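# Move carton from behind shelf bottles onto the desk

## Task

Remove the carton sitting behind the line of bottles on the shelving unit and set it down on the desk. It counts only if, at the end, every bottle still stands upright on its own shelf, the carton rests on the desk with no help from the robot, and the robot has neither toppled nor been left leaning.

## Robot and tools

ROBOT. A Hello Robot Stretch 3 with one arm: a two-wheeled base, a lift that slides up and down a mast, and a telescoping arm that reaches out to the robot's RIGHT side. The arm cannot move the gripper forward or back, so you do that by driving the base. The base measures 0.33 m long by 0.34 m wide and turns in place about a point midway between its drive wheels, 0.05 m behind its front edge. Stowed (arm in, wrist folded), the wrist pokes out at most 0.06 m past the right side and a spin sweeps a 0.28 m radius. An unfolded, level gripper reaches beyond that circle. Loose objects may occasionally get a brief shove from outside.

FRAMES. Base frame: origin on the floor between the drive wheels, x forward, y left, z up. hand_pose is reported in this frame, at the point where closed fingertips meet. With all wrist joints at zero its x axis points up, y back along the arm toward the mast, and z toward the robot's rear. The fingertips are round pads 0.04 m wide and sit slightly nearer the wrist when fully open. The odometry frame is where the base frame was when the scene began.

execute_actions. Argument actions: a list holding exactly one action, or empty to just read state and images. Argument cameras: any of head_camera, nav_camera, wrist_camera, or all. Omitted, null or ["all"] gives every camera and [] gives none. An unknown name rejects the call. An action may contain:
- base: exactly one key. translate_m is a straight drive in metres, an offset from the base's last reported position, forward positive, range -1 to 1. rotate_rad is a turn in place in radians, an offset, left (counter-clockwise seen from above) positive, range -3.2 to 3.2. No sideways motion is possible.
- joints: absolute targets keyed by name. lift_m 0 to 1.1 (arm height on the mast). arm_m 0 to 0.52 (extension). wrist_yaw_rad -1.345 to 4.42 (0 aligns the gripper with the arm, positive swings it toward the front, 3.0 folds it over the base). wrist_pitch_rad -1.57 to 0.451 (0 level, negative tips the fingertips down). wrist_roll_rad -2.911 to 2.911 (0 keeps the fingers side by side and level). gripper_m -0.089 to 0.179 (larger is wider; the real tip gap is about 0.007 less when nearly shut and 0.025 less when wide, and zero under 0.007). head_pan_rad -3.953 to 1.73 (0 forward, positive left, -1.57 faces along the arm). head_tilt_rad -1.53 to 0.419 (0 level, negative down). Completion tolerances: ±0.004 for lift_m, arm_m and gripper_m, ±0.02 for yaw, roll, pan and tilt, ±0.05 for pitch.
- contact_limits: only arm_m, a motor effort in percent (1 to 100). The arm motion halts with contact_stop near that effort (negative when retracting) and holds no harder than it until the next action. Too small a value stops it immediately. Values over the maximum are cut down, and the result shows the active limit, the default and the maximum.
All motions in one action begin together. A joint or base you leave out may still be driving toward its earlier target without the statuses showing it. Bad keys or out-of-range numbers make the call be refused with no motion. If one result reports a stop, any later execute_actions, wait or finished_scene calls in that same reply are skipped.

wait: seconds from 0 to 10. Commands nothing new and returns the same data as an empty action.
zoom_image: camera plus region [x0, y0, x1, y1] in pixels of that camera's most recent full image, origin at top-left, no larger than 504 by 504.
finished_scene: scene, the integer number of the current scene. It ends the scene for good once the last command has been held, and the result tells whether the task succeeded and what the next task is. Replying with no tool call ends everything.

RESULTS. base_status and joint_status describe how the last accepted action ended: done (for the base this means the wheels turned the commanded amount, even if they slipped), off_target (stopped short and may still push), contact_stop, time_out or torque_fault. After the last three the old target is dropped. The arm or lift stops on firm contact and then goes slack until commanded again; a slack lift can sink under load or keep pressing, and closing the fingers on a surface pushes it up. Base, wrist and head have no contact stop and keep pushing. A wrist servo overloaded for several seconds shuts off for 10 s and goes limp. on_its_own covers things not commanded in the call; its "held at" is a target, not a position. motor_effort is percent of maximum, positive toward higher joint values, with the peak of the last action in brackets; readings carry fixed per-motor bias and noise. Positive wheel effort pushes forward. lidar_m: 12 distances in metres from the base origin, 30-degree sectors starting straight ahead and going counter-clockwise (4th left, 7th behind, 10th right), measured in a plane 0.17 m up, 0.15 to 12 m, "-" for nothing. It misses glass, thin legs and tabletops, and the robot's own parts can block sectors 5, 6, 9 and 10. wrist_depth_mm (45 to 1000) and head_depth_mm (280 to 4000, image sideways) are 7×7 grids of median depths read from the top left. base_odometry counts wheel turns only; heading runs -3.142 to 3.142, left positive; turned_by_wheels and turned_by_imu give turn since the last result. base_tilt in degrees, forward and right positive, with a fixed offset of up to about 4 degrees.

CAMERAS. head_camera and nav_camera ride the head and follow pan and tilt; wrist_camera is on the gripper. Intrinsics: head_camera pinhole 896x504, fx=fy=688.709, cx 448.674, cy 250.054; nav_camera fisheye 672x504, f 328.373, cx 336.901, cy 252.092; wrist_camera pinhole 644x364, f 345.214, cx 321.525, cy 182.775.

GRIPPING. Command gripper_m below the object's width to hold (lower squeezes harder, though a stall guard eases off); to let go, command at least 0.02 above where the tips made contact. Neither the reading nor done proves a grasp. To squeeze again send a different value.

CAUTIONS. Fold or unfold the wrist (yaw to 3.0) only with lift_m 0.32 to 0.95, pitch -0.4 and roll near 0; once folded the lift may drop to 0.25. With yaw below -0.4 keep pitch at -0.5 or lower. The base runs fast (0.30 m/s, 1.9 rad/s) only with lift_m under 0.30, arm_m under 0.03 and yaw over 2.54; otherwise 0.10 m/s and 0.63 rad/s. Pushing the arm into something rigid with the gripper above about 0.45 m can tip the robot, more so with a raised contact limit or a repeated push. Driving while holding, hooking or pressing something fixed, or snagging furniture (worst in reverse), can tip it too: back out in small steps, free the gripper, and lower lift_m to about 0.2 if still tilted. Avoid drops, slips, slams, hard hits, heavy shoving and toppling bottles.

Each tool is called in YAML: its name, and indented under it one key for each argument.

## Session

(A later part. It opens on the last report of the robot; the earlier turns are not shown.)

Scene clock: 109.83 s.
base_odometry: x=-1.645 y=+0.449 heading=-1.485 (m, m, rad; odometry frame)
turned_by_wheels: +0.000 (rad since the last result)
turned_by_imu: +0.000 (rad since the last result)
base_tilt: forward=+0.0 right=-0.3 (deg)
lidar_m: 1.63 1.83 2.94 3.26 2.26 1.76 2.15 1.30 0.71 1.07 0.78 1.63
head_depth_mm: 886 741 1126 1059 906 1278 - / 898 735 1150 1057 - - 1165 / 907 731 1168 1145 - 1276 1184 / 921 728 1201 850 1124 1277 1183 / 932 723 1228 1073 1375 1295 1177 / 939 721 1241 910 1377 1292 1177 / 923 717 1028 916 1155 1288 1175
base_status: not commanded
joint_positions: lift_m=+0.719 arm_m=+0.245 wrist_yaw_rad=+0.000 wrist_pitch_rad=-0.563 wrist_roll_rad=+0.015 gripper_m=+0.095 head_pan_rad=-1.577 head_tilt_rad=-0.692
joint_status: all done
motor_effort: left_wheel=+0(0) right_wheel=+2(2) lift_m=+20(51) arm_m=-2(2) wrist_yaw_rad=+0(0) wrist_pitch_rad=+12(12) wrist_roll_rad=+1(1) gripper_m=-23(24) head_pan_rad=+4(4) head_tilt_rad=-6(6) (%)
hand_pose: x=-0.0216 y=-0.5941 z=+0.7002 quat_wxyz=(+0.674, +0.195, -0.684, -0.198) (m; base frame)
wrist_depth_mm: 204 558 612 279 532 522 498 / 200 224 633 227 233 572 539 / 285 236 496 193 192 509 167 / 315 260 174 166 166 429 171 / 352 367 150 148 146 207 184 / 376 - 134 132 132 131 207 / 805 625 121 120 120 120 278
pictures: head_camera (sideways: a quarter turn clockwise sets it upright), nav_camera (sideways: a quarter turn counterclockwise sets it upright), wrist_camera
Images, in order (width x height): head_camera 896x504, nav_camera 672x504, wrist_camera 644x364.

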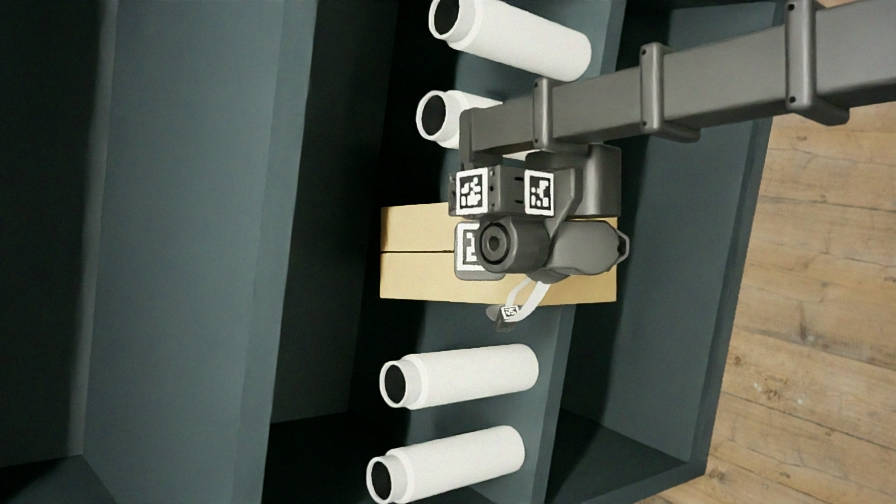

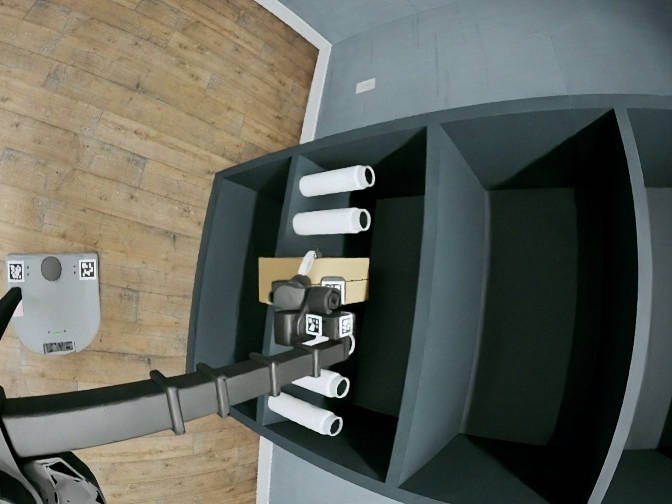

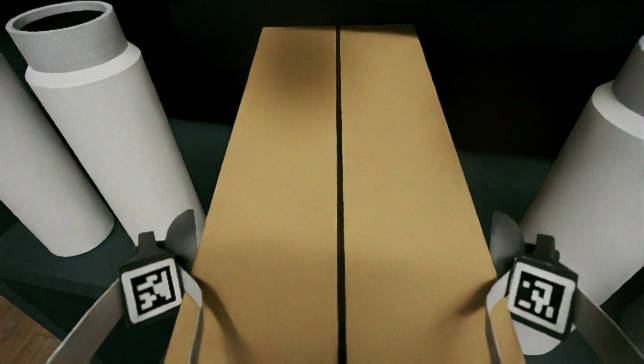

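execute_actions:
  actions:
    - {"joints":{"lift_m":0.78}}
  cameras: ["wrist_camera"]

execute_actions:
  actions: []
  cameras: ["head_camera"]

Scene clock: 115.80 s.
base_odometry: x=-1.645 y=+0.449 heading=-1.485 (m, m, rad; odometry frame)
turned_by_wheels: +0.000 (rad since the last result)
turned_by_imu: +0.001 (rad since the last result)
base_tilt: forward=+0.0 right=-0.3 (deg)
lidar_m: 1.62 1.83 2.94 3.26 2.25 1.76 2.15 1.30 0.71 1.07 0.78 1.63
head_depth_mm: 885 738 1129 1084 898 - - / 896 736 1146 - - 1276 1164 / 909 733 1165 - 1376 1281 1186 / 912 728 849 - 1387 1278 1182 / 932 722 1216 1044 1380 1293 1179 / 940 718 1240 908 1376 1286 1175 / 924 716 1029 920 1150 1291 1174
base_status: not commanded
joint_positions: lift_m=+0.779 arm_m=+0.245 wrist_yaw_rad=+0.000 wrist_pitch_rad=-0.563 wrist_roll_rad=+0.015 gripper_m=+0.095 head_pan_rad=-1.577 head_tilt_rad=-0.692
joint_status: all done
motor_effort: left_wheel=+0(0) right_wheel=+2(1) lift_m=+51(54) arm_m=-2(2) wrist_yaw_rad=+0(0) wrist_pitch_rad=+12(13) wrist_roll_rad=+1(1) gripper_m=-23(23) head_pan_rad=+4(4) head_tilt_rad=-6(6) (%)
hand_pose: x=-0.0216 y=-0.5941 z=+0.7610 quat_wxyz=(+0.674, +0.195, -0.684, -0.198) (m; base frame)
wrist_depth_mm: 417 552 615 277 529 523 495 / 424 562 687 227 232 573 542 / 294 249 592 193 191 607 584 / 316 260 174 168 165 517 190 / 351 363 149 148 147 209 186 / 414 - 134 132 131 131 207 / 889 624 121 120 119 121 326
pictures: wrist_camera
Images, in order (width x height): wrist_camera 644x364.

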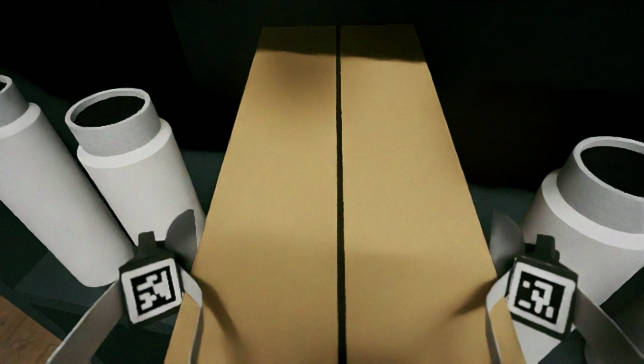

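Scene clock: 115.80 s.
base_odometry: x=-1.645 y=+0.449 heading=-1.485 (m, m, rad; odometry frame)
turned_by_wheels: +0.000 (rad since the last result)
turned_by_imu: +0.001 (rad since the last result)
base_tilt: forward=+0.0 right=-0.3 (deg)
lidar_m: 1.62 1.83 2.94 3.26 2.25 1.76 2.15 1.30 0.71 1.07 0.78 1.63
head_depth_mm: 885 738 1129 1084 898 - - / 896 736 1146 - - 1276 1164 / 909 733 1165 - 1376 1281 1186 / 912 728 849 - 1387 1278 1182 / 932 722 1216 1044 1380 1293 1179 / 940 718 1240 908 1376 1286 1175 / 924 716 1029 920 1150 1291 1174
base_status: not commanded
joint_positions: lift_m=+0.779 arm_m=+0.245 wrist_yaw_rad=+0.000 wrist_pitch_rad=-0.563 wrist_roll_rad=+0.015 gripper_m=+0.095 head_pan_rad=-1.577 head_tilt_rad=-0.692
joint_status: all done
motor_effort: left_wheel=+0(0) right_wheel=+2(1) lift_m=+51(54) arm_m=-2(2) wrist_yaw_rad=+0(0) wrist_pitch_rad=+12(13) wrist_roll_rad=+1(1) gripper_m=-23(23) head_pan_rad=+4(4) head_tilt_rad=-6(6) (%)
hand_pose: x=-0.0216 y=-0.5941 z=+0.7610 quat_wxyz=(+0.674, +0.195, -0.684, -0.198) (m; base frame)
wrist_depth_mm: 417 552 615 277 529 523 495 / 424 562 687 227 232 573 542 / 294 249 592 193 191 607 584 / 316 260 174 168 165 517 190 / 351 363 149 148 147 209 186 / 414 - 134 132 131 131 207 / 889 624 121 120 119 121 326
pictures: head_camera (sideways: a quarter turn clockwise sets it upright)
Images, in order (width x height): head_camera 896x504.

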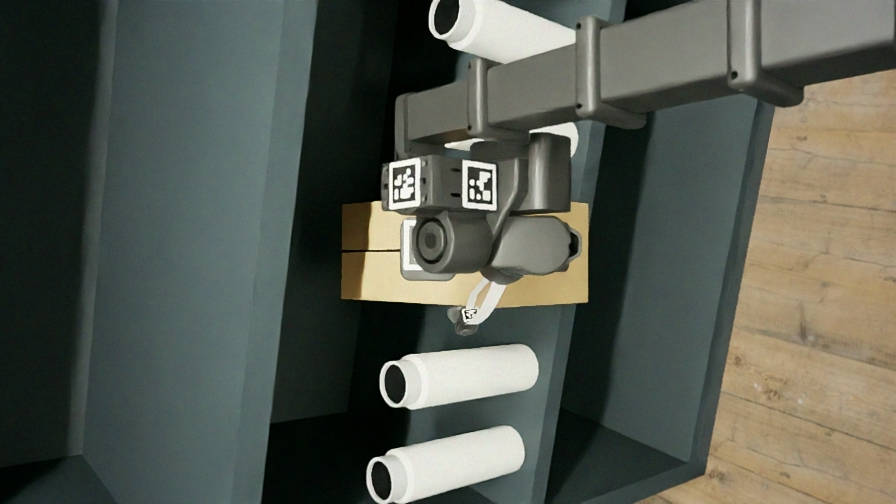

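execute_actions:
  actions:
    - {"joints":{"arm_m":0.0}}
  cameras: ["nav_camera"]

execute_actions:
  actions:
    - {"base":{"rotate_rad":1.36},"joints":{"head_pan_rad":0,"head_tilt_rad":-0.5}}

Scene clock: 123.37 s.
base_odometry: x=-1.645 y=+0.449 heading=-1.485 (m, m, rad; odometry frame)
turned_by_wheels: +0.000 (rad since the last result)
turned_by_imu: +0.001 (rad since the last result)
base_tilt: forward=-0.1 right=-0.3 (deg)
lidar_m: 1.63 1.83 2.94 3.25 2.26 1.76 2.15 1.30 0.71 1.07 0.78 1.63
head_depth_mm: 889 741 1126 1059 907 1291 - / 904 736 1146 831 930 1277 - / 906 734 1169 1108 658 570 - / 917 731 1200 1111 615 - - / 931 724 1227 1101 967 569 1165 / 942 720 1239 910 1377 1293 1176 / 926 715 1028 918 1149 1288 1172
base_status: not commanded
joint_positions: lift_m=+0.779 arm_m=+0.000 wrist_yaw_rad=+0.000 wrist_pitch_rad=-0.563 wrist_roll_rad=+0.015 gripper_m=+0.095 head_pan_rad=-1.577 head_tilt_rad=-0.692
joint_status: all done
motor_effort: left_wheel=+0(0) right_wheel=+2(2) lift_m=+51(51) arm_m=-2(6) wrist_yaw_rad=+0(0) wrist_pitch_rad=+12(12) wrist_roll_rad=+2(1) gripper_m=-23(24) head_pan_rad=+4(3) head_tilt_rad=-5(6) (%)
hand_pose: x=-0.0216 y=-0.3491 z=+0.7610 quat_wxyz=(+0.674, +0.195, -0.684, -0.198) (m; base frame)
wrist_depth_mm: 474 474 436 277 761 380 361 / 536 531 461 227 232 405 375 / - 583 495 192 191 444 417 / - 666 174 167 166 489 460 / - - 150 148 147 473 475 / - - 133 133 131 131 573 / 949 909 121 120 119 121 733
pictures: nav_camera (sideways: a quarter turn counterclockwise sets it upright)
Images, in order (width x height): nav_camera 672x504.

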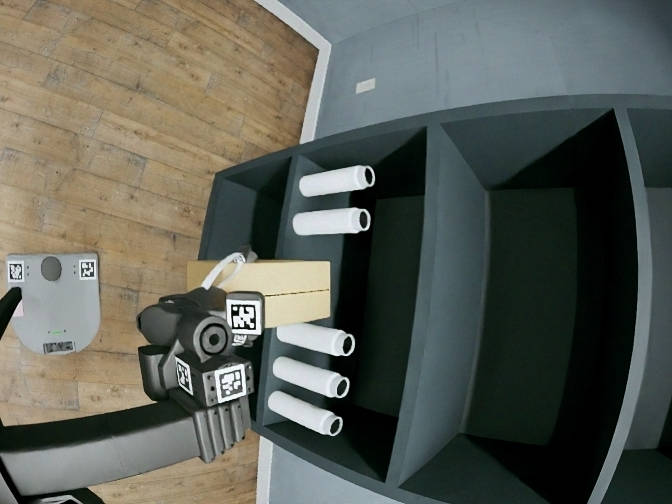

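Scene clock: 126.50 s.
base_odometry: x=-1.645 y=+0.449 heading=-0.125 (m, m, rad; odometry frame)
turned_by_wheels: +1.360 (rad since the last result)
turned_by_imu: +1.339 (rad since the last result)
base_tilt: forward=+0.0 right=-0.3 (deg)
lidar_m: 3.26 3.11 1.93 1.76 1.56 0.71 1.07 0.79 1.52 1.62 1.68 2.27
head_depth_mm: 3160 3484 3450 2447 1879 1539 1300 / 3171 3314 3312 2426 1874 1537 1290 / 3173 3361 3413 2408 1877 1522 1287 / 3123 3336 3354 2413 1856 1528 1290 / 3126 3272 3356 2399 1875 1525 1284 / 3141 3248 3241 2399 1869 1518 1282 / 3132 3433 3367 2347 1853 1509 1281
base_status: done
joint_positions: lift_m=+0.779 arm_m=+0.000 wrist_yaw_rad=+0.000 wrist_pitch_rad=-0.563 wrist_roll_rad=+0.015 gripper_m=+0.095 head_pan_rad=-0.007 head_tilt_rad=-0.507
joint_status: all done
motor_effort: left_wheel=+0(4) right_wheel=+2(6) lift_m=+52(52) arm_m=-2(3) wrist_yaw_rad=+0(0) wrist_pitch_rad=+13(12) wrist_roll_rad=+1(1) gripper_m=-22(23) head_pan_rad=+5(54) head_tilt_rad=+4(24) (%)
hand_pose: x=-0.0216 y=-0.3491 z=+0.7610 quat_wxyz=(+0.674, +0.195, -0.684, -0.198) (m; base frame)
wrist_depth_mm: - - - 276 - - - / - - - 227 232 - - / - - - 194 191 - - / - - 175 167 165 - - / - - 149 148 146 - - / - - 134 132 132 131 991 / 936 909 121 120 119 121 882
pictures: head_camera (sideways: a quarter turn clockwise sets it upright), nav_camera (sideways: a quarter turn counterclockwise sets it upright), wrist_camera
Images, in order (width x height): head_camera 896x504, nav_camera 672x504, wrist_camera 644x364.

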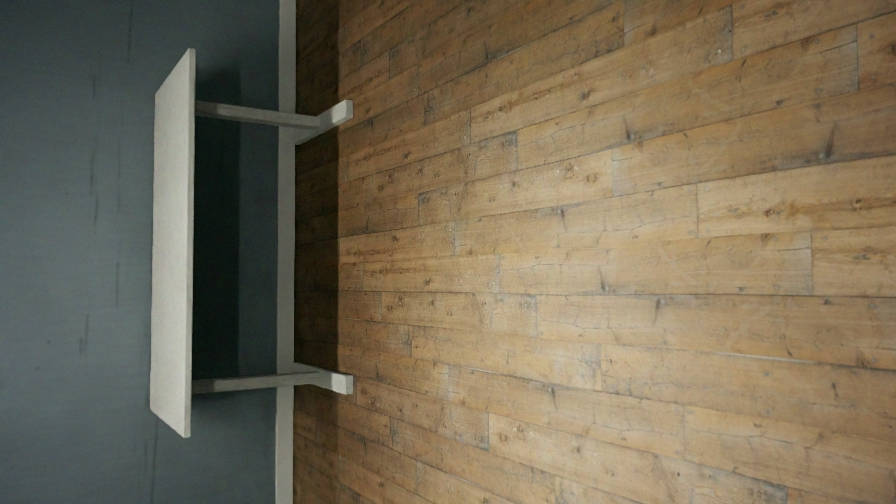

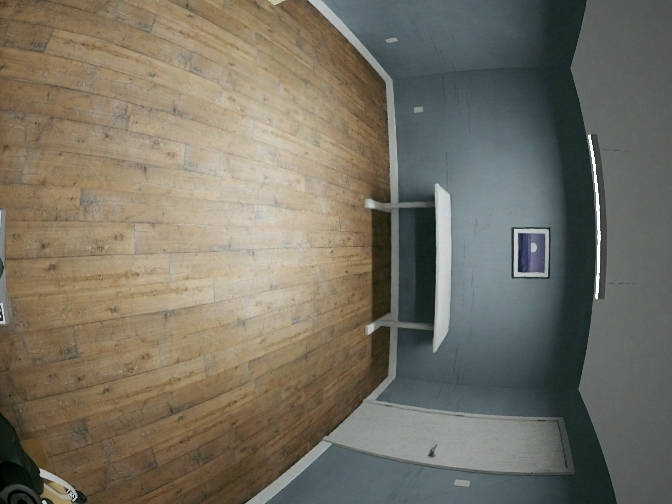

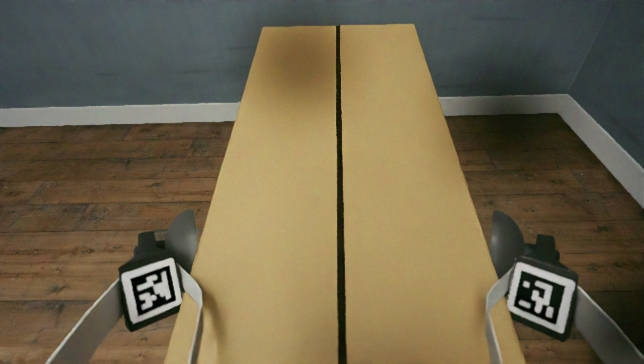

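execute_actions:
  actions:
    - {"base":{"translate_m":1.0},"joints":{"lift_m":0.96}}
  cameras: []

execute_actions:
  actions:
    - {"base":{"translate_m":1.0}}
  cameras: []

execute_actions:
  actions:
    - {"base":{"translate_m":0.18}}
  cameras: ["head_camera"]

execute_actions:
  actions:
    - {"base":{"rotate_rad":1.6},"joints":{"head_pan_rad":-1.57,"head_tilt_rad":-0.6,"arm_m":0.515}}

Scene clock: 142.13 s.
base_odometry: x=-0.653 y=+0.324 heading=-0.125 (m, m, rad; odometry frame)
turned_by_wheels: +0.000 (rad since the last result)
turned_by_imu: +0.008 (rad since the last result)
base_tilt: forward=+0.1 right=-0.3 (deg)
lidar_m: 2.27 2.79 2.25 1.77 2.24 2.17 1.65 1.68 1.68 1.62 1.67 2.25
head_depth_mm: 2308 2425 2758 2444 1873 1538 1293 / 2315 2426 2766 2470 1878 1530 1292 / 2304 2418 2810 2398 1885 1527 1282 / 2292 2401 2758 2406 1864 1519 1291 / 2281 2392 2741 2397 1856 1520 1291 / 2279 2412 2673 2390 1860 1510 1285 / 2268 2413 2712 2369 1849 1513 1277
base_status: done
joint_positions: lift_m=+0.959 arm_m=+0.000 wrist_yaw_rad=+0.000 wrist_pitch_rad=-0.563 wrist_roll_rad=+0.015 gripper_m=+0.095 head_pan_rad=-0.007 head_tilt_rad=-0.507
joint_status: all done
motor_effort: left_wheel=-1(3) right_wheel=+2(6) lift_m=+51(54) arm_m=-2(2) wrist_yaw_rad=+0(0) wrist_pitch_rad=+13(13) wrist_roll_rad=+1(1) gripper_m=-23(24) head_pan_rad=+4(4) head_tilt_rad=+4(4) (%)
hand_pose: x=-0.0216 y=-0.3491 z=+0.9410 quat_wxyz=(+0.674, +0.195, -0.684, -0.198) (m; base frame)
wrist_depth_mm: - - - 278 - - - / - - - 228 233 - - / - - - 193 191 - - / - - 173 168 166 - - / - - 149 148 147 - - / - - 134 132 131 131 - / - - 121 120 119 120 -
pictures: none
No camera images: the call's "cameras" was empty. Leave "cameras" out to get every camera's image.

Scene clock: 153.10 s.
base_odometry: x=+0.339 y=+0.199 heading=-0.125 (m, m, rad; odometry frame)
turned_by_wheels: +0.000 (rad since the last result)
turned_by_imu: +0.008 (rad since the last result)
base_tilt: forward=+0.0 right=-0.4 (deg)
lidar_m: 1.69 1.30 2.24 2.17 1.87 2.50 2.64 2.29 1.67 1.58 1.65 1.46
head_depth_mm: 1438 1576 1562 1139 1872 1540 1297 / 1446 1566 1540 1130 1878 1537 1298 / 1439 1570 1533 1129 1869 1529 1291 / 1423 1560 1530 1121 1873 1519 1295 / 1422 1558 1521 1122 1845 1525 1284 / 1427 1560 1508 1114 1853 1518 1284 / 1422 1540 1489 1111 1686 1512 1284
base_status: done
joint_positions: lift_m=+0.959 arm_m=+0.000 wrist_yaw_rad=+0.000 wrist_pitch_rad=-0.563 wrist_roll_rad=+0.015 gripper_m=+0.095 head_pan_rad=-0.007 head_tilt_rad=-0.507
joint_status: not commanded
motor_effort: left_wheel=+0(3) right_wheel=+1(6) lift_m=+52(52) arm_m=-2(2) wrist_yaw_rad=+0(0) wrist_pitch_rad=+13(12) wrist_roll_rad=+1(1) gripper_m=-24(23) head_pan_rad=+4(5) head_tilt_rad=+4(4) (%)
hand_pose: x=-0.0216 y=-0.3491 z=+0.9410 quat_wxyz=(+0.674, +0.195, -0.684, -0.198) (m; base frame)
wrist_depth_mm: - - - 277 - - - / - - - 228 231 - - / - - - 193 190 - - / - - 174 167 166 - - / - - 149 148 147 - - / - - 134 133 132 131 - / - - 121 120 119 121 -
pictures: none
No camera images: the call's "cameras" was empty. Leave "cameras" out to get every camera's image.

Scene clock: 155.87 s.
base_odometry: x=+0.518 y=+0.177 heading=-0.125 (m, m, rad; odometry frame)
turned_by_wheels: +0.000 (rad since the last result)
turned_by_imu: +0.001 (rad since the last result)
base_tilt: forward=+0.0 right=-0.3 (deg)
lidar_m: 1.52 1.14 2.15 2.16 2.23 2.64 2.81 2.29 1.67 1.58 1.65 1.31
head_depth_mm: 1288 1404 1485 1091 1720 1535 1307 / 1281 1398 1485 1088 1713 1529 1294 / 1271 1400 1478 1076 1709 1529 1298 / 1271 1387 1470 1080 1705 1530 1289 / 1271 1389 1467 1074 1704 1512 1285 / 1266 1379 1459 1069 1686 1514 1281 / 1268 1381 1451 1067 912 1472 1283
base_status: done
joint_positions: lift_m=+0.959 arm_m=+0.000 wrist_yaw_rad=+0.000 wrist_pitch_rad=-0.563 wrist_roll_rad=+0.015 gripper_m=+0.095 head_pan_rad=-0.007 head_tilt_rad=-0.507
joint_status: not commanded
motor_effort: left_wheel=-1(3) right_wheel=+1(7) lift_m=+52(52) arm_m=-2(2) wrist_yaw_rad=+0(0) wrist_pitch_rad=+12(13) wrist_roll_rad=+1(1) gripper_m=-22(25) head_pan_rad=+4(4) head_tilt_rad=+4(4) (%)
hand_pose: x=-0.0216 y=-0.3491 z=+0.9410 quat_wxyz=(+0.674, +0.195, -0.684, -0.198) (m; base frame)
wrist_depth_mm: - - - 276 - - - / - - - 226 233 - - / - - - 193 191 - - / - - 175 167 166 - - / - - 149 148 146 - - / - - 134 133 132 131 - / - - 121 120 120 121 -
pictures: head_camera (sideways: a quarter turn clockwise sets it upright)
Images, in order (width x height): head_camera 896x504.

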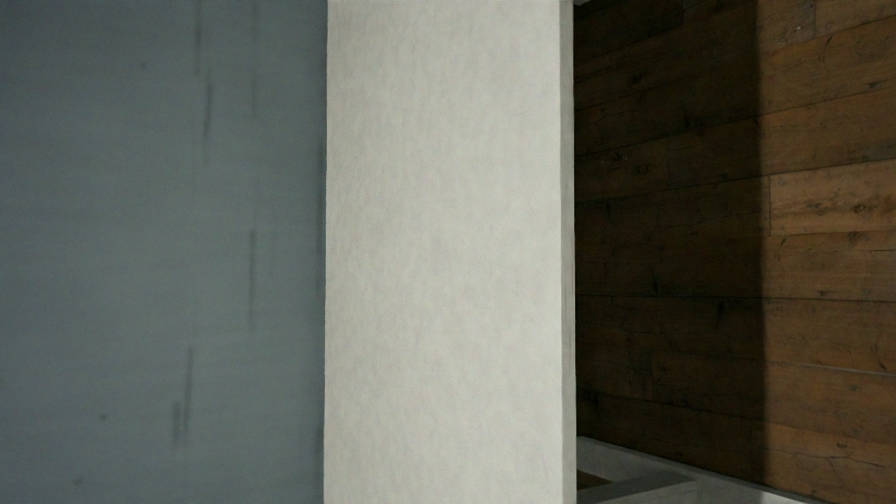

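Scene clock: 160.83 s.
base_odometry: x=+0.518 y=+0.177 heading=+1.475 (m, m, rad; odometry frame)
turned_by_wheels: +1.600 (rad since the last result)
turned_by_imu: +1.575 (rad since the last result)
base_tilt: forward=+0.1 right=-0.3 (deg)
lidar_m: 2.17 1.93 2.63 2.80 2.24 1.66 1.58 1.65 1.30 1.52 1.14 2.19
head_depth_mm: 1286 1390 - 894 1738 1446 1241 / 1294 - 1205 953 1729 1439 1237 / 1274 - 1151 945 1711 1443 1237 / 1293 1366 846 913 1699 1432 1228 / 1288 1425 1239 942 1707 1431 1227 / 1296 1429 1240 937 1696 1418 1227 / 1294 1436 1234 935 1524 1394 1222
base_status: done
joint_positions: lift_m=+0.959 arm_m=+0.515 wrist_yaw_rad=+0.000 wrist_pitch_rad=-0.563 wrist_roll_rad=+0.015 gripper_m=+0.095 head_pan_rad=-1.563 head_tilt_rad=-0.593
joint_status: all done
motor_effort: left_wheel=+0(5) right_wheel=+1(6) lift_m=+52(51) arm_m=+3(1) wrist_yaw_rad=+0(0) wrist_pitch_rad=+13(13) wrist_roll_rad=+1(2) gripper_m=-23(23) head_pan_rad=-5(54) head_tilt_rad=-5(18) (%)
hand_pose: x=-0.0216 y=-0.8636 z=+0.9410 quat_wxyz=(+0.674, +0.195, -0.684, -0.198) (m; base frame)
wrist_depth_mm: 765 764 747 277 717 740 714 / 812 792 735 228 233 738 719 / 641 628 581 194 191 594 595 / 533 535 174 168 166 504 504 / 458 464 149 148 147 437 433 / 407 - 134 133 132 131 383 / 365 352 121 120 119 121 341
pictures: head_camera (sideways: a quarter turn clockwise sets it upright), nav_camera (sideways: a quarter turn counterclockwise sets it upright), wrist_camera
Images, in order (width x height): head_camera 896x504, nav_camera 672x504, wrist_camera 644x364.

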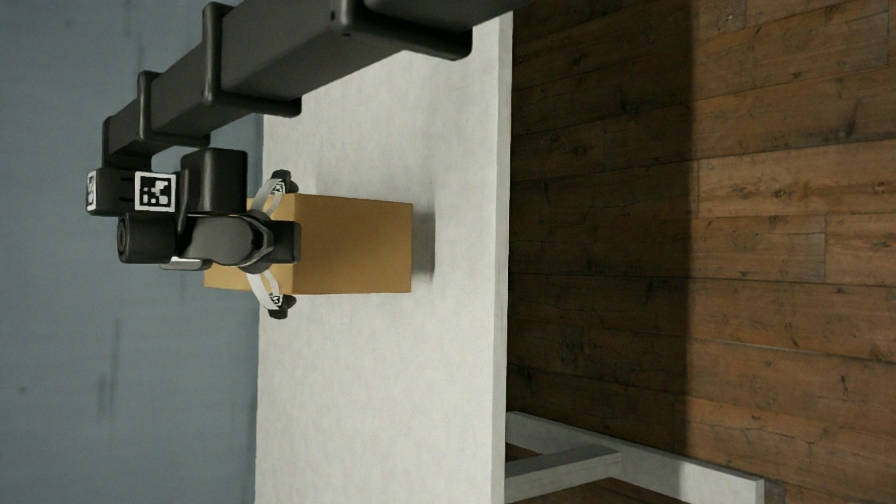

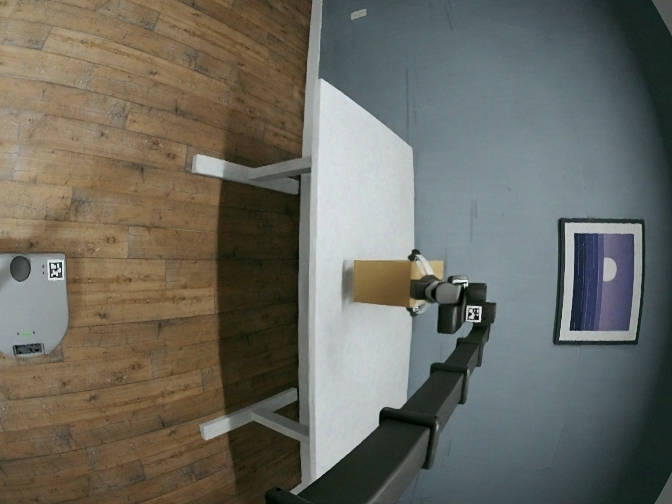

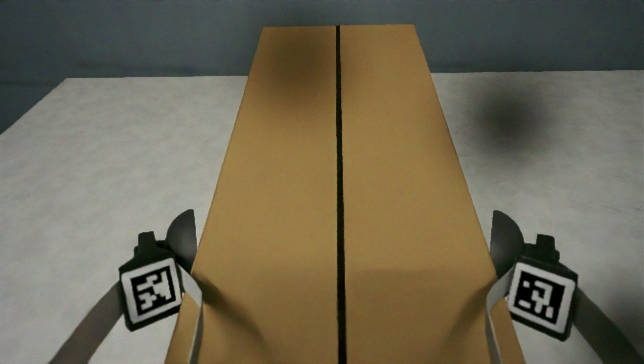

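execute_actions:
  actions:
    - {"joints":{"lift_m":0.912}}
  cameras: ["head_camera"]

Scene clock: 171.97 s.
base_odometry: x=+0.518 y=+0.177 heading=+1.475 (m, m, rad; odometry frame)
turned_by_wheels: +0.000 (rad since the last result)
turned_by_imu: +0.001 (rad since the last result)
base_tilt: forward=+0.0 right=-0.3 (deg)
lidar_m: 2.17 1.93 2.64 2.81 2.24 1.66 1.58 1.66 1.31 1.52 1.14 2.20
head_depth_mm: 1292 1426 1403 - 1645 1431 1236 / 1290 1386 - 936 1723 1441 1236 / 1288 1368 1152 941 1717 1434 1237 / 1297 1386 857 916 1705 1429 1236 / 1293 1436 1237 940 1711 1428 1223 / 1289 1428 1243 937 1703 1427 1230 / 1299 1431 1231 939 1527 1390 1225
base_status: not commanded
joint_positions: lift_m=+0.913 arm_m=+0.515 wrist_yaw_rad=+0.000 wrist_pitch_rad=-0.563 wrist_roll_rad=+0.015 gripper_m=+0.095 head_pan_rad=-1.563 head_tilt_rad=-0.593
joint_status: all done
motor_effort: left_wheel=+0(0) right_wheel=+2(1) lift_m=+20(48) arm_m=+3(3) wrist_yaw_rad=+0(0) wrist_pitch_rad=+12(13) wrist_roll_rad=+1(1) gripper_m=-24(23) head_pan_rad=-5(5) head_tilt_rad=-5(5) (%)
hand_pose: x=-0.0216 y=-0.8636 z=+0.8941 quat_wxyz=(+0.674, +0.195, -0.684, -0.198) (m; base frame)
wrist_depth_mm: 767 755 756 277 717 727 715 / 683 687 644 227 233 635 623 / 552 548 502 192 191 518 509 / 466 467 174 167 165 441 434 / 398 406 149 148 147 378 380 / 349 - 133 133 131 131 336 / 321 302 121 120 120 121 294
pictures: head_camera (sideways: a quarter turn clockwise sets it upright)
Images, in order (width x height): head_camera 896x504.

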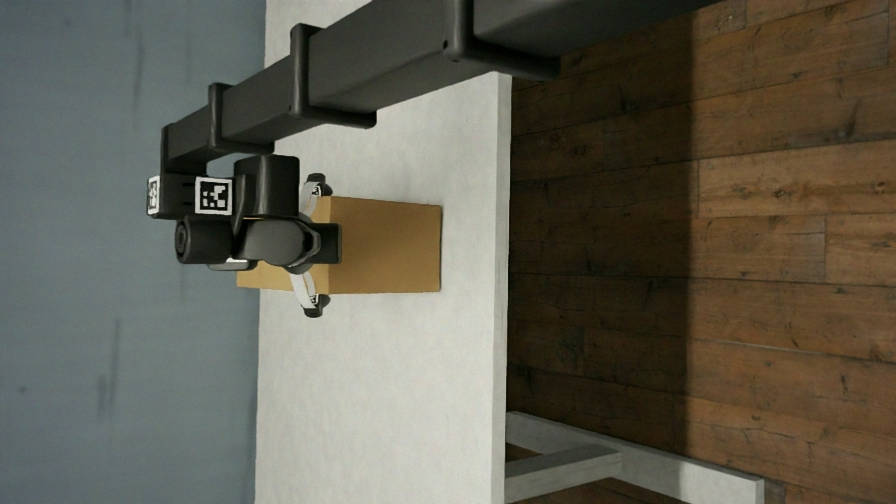

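execute_actions:
  actions:
    - {"joints":{"lift_m":0.903}}
  cameras: []

execute_actions:
  actions:
    - {"joints":{"gripper_m":0.17}}
  cameras: []

execute_actions:
  actions:
    - {"joints":{"lift_m":0.98,"head_pan_rad":1.57,"head_tilt_rad":-0.2}}

Scene clock: 177.33 s.
base_odometry: x=+0.518 y=+0.177 heading=+1.475 (m, m, rad; odometry frame)
turned_by_wheels: +0.000 (rad since the last result)
turned_by_imu: +0.001 (rad since the last result)
base_tilt: forward=+0.1 right=-0.3 (deg)
lidar_m: 2.16 1.93 2.64 2.83 2.24 1.66 1.58 1.66 1.31 1.52 1.13 2.19
head_depth_mm: 1288 1423 1337 - - 1409 1241 / 1288 1404 - 924 1713 1443 1238 / 1292 1383 1153 937 1719 1436 1234 / 1288 1387 859 916 1719 1436 1231 / 1293 1434 1250 940 1712 1436 1229 / 1298 1439 1240 942 1699 1420 1228 / 1296 1433 1234 936 1524 1400 1222
base_status: not commanded
joint_positions: lift_m=+0.904 arm_m=+0.515 wrist_yaw_rad=+0.000 wrist_pitch_rad=-0.548 wrist_roll_rad=+0.015 gripper_m=+0.095 head_pan_rad=-1.563 head_tilt_rad=-0.593
joint_status: all done
motor_effort: left_wheel=+0(0) right_wheel=+1(1) lift_m=+16(19) arm_m=+3(2) wrist_yaw_rad=+0(0) wrist_pitch_rad=+4(13) wrist_roll_rad=+2(1) gripper_m=-24(22) head_pan_rad=-5(5) head_tilt_rad=-5(5) (%)
hand_pose: x=-0.0216 y=-0.8659 z=+0.8883 quat_wxyz=(+0.676, +0.190, -0.686, -0.193) (m; base frame)
wrist_depth_mm: 756 732 736 711 711 729 718 / 698 688 642 235 242 647 643 / 558 558 506 197 195 525 514 / 466 459 176 169 168 441 432 / 398 404 150 149 147 380 372 / 346 - 133 132 132 130 329 / 312 298 120 120 119 120 288
pictures: none
No camera images: the call's "cameras" was empty. Leave "cameras" out to get every camera's image.

Scene clock: 178.57 s.
base_odometry: x=+0.518 y=+0.177 heading=+1.475 (m, m, rad; odometry frame)
turned_by_wheels: +0.000 (rad since the last result)
turned_by_imu: +0.000 (rad since the last result)
base_tilt: forward=+0.0 right=-0.3 (deg)
lidar_m: 2.17 1.93 2.63 2.82 2.24 1.66 1.58 1.66 1.30 1.51 1.14 2.19
head_depth_mm: 1283 1424 1331 - - 1416 1239 / 1291 1393 - 921 1724 1440 1236 / 1289 1386 1149 924 1721 1438 1231 / 1291 1405 857 908 1727 1427 1231 / 1288 1432 1241 943 1713 1427 1222 / 1291 1428 1243 937 1699 1422 1223 / 1293 1432 1229 935 1523 1385 1228
base_status: not commanded
joint_positions: lift_m=+0.904 arm_m=+0.515 wrist_yaw_rad=+0.000 wrist_pitch_rad=-0.554 wrist_roll_rad=+0.015 gripper_m=+0.170 head_pan_rad=-1.563 head_tilt_rad=-0.593
joint_status: all done
motor_effort: left_wheel=+0(0) right_wheel=+2(2) lift_m=+19(19) arm_m=+3(2) wrist_yaw_rad=+0(0) wrist_pitch_rad=+8(10) wrist_roll_rad=+1(1) gripper_m=+0(100) head_pan_rad=-5(4) head_tilt_rad=-5(5) (%)
hand_pose: x=-0.0216 y=-0.8650 z=+0.8870 quat_wxyz=(+0.675, +0.192, -0.685, -0.195) (m; base frame)
wrist_depth_mm: 762 755 729 733 745 724 708 / 682 677 665 257 279 624 623 / 545 541 515 208 206 514 503 / 456 452 188 175 173 435 430 / 393 399 156 151 150 370 374 / 343 341 134 133 132 136 - / 298 297 119 118 117 118 285
pictures: none
No camera images: the call's "cameras" was empty. Leave "cameras" out to get every camera's image.

Scene clock: 180.63 s.
base_odometry: x=+0.518 y=+0.177 heading=+1.475 (m, m, rad; odometry frame)
turned_by_wheels: +0.000 (rad since the last result)
turned_by_imu: +0.000 (rad since the last result)
base_tilt: forward=+0.0 right=-0.2 (deg)
lidar_m: 2.16 1.93 2.64 2.81 2.24 1.66 1.58 1.65 1.31 1.52 1.14 2.19
head_depth_mm: 2860 3001 3129 3292 2991 2123 1651 / 2867 2994 3118 3266 2972 2122 1640 / 2795 2928 3085 3225 2973 2110 1641 / 2853 2959 3123 3196 2923 2100 1644 / 2825 2961 3084 3211 2921 2101 1637 / 2807 2945 3061 3260 2913 2090 1627 / 2845 2978 3125 3265 2905 2077 1627
base_status: not commanded
joint_positions: lift_m=+0.979 arm_m=+0.515 wrist_yaw_rad=+0.000 wrist_pitch_rad=-0.554 wrist_roll_rad=+0.015 gripper_m=+0.170 head_pan_rad=+1.563 head_tilt_rad=-0.211
joint_status: all done
motor_effort: left_wheel=-1(1) right_wheel=+2(1) lift_m=+51(50) arm_m=+2(3) wrist_yaw_rad=+0(0) wrist_pitch_rad=+8(8) wrist_roll_rad=+1(1) gripper_m=+0(1) head_pan_rad=+4(52) head_tilt_rad=+6(36) (%)
hand_pose: x=-0.0216 y=-0.8650 z=+0.9629 quat_wxyz=(+0.675, +0.192, -0.685, -0.195) (m; base frame)
wrist_depth_mm: 761 748 744 733 726 735 726 / 845 828 810 806 776 782 765 / 698 677 665 341 651 654 651 / 581 575 565 285 517 540 547 / 494 506 470 248 260 472 471 / 432 429 415 217 221 410 - / 375 382 367 195 193 372 360
pictures: head_camera (sideways: a quarter turn clockwise sets it upright), nav_camera (sideways: a quarter turn counterclockwise sets it upright), wrist_camera
Images, in order (width x height): head_camera 896x504, nav_camera 672x504, wrist_camera 644x364.

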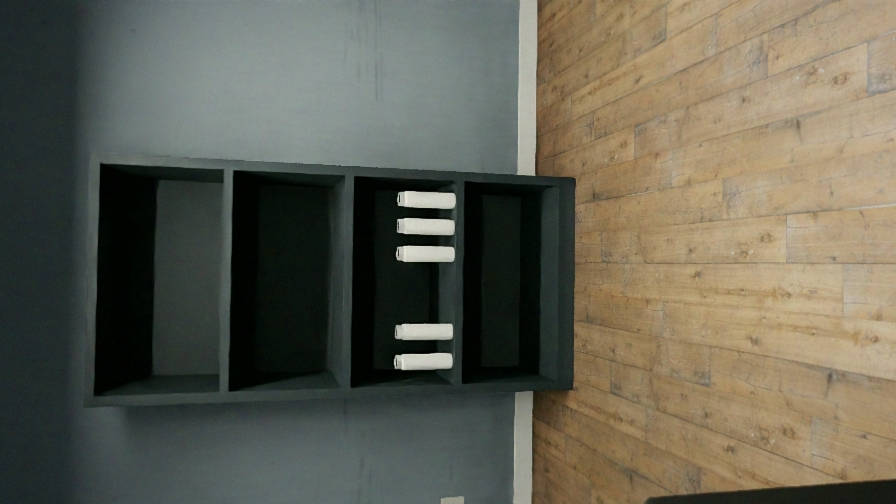

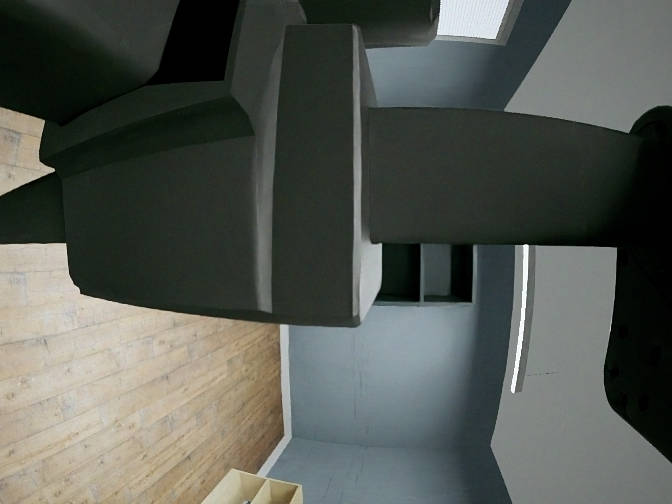

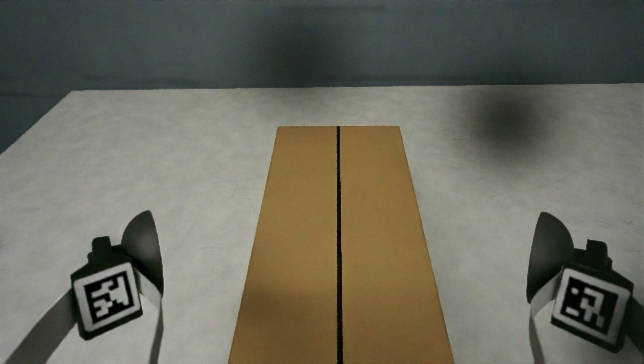

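finished_scene:
  scene: 2

The scene is finished: the task was done.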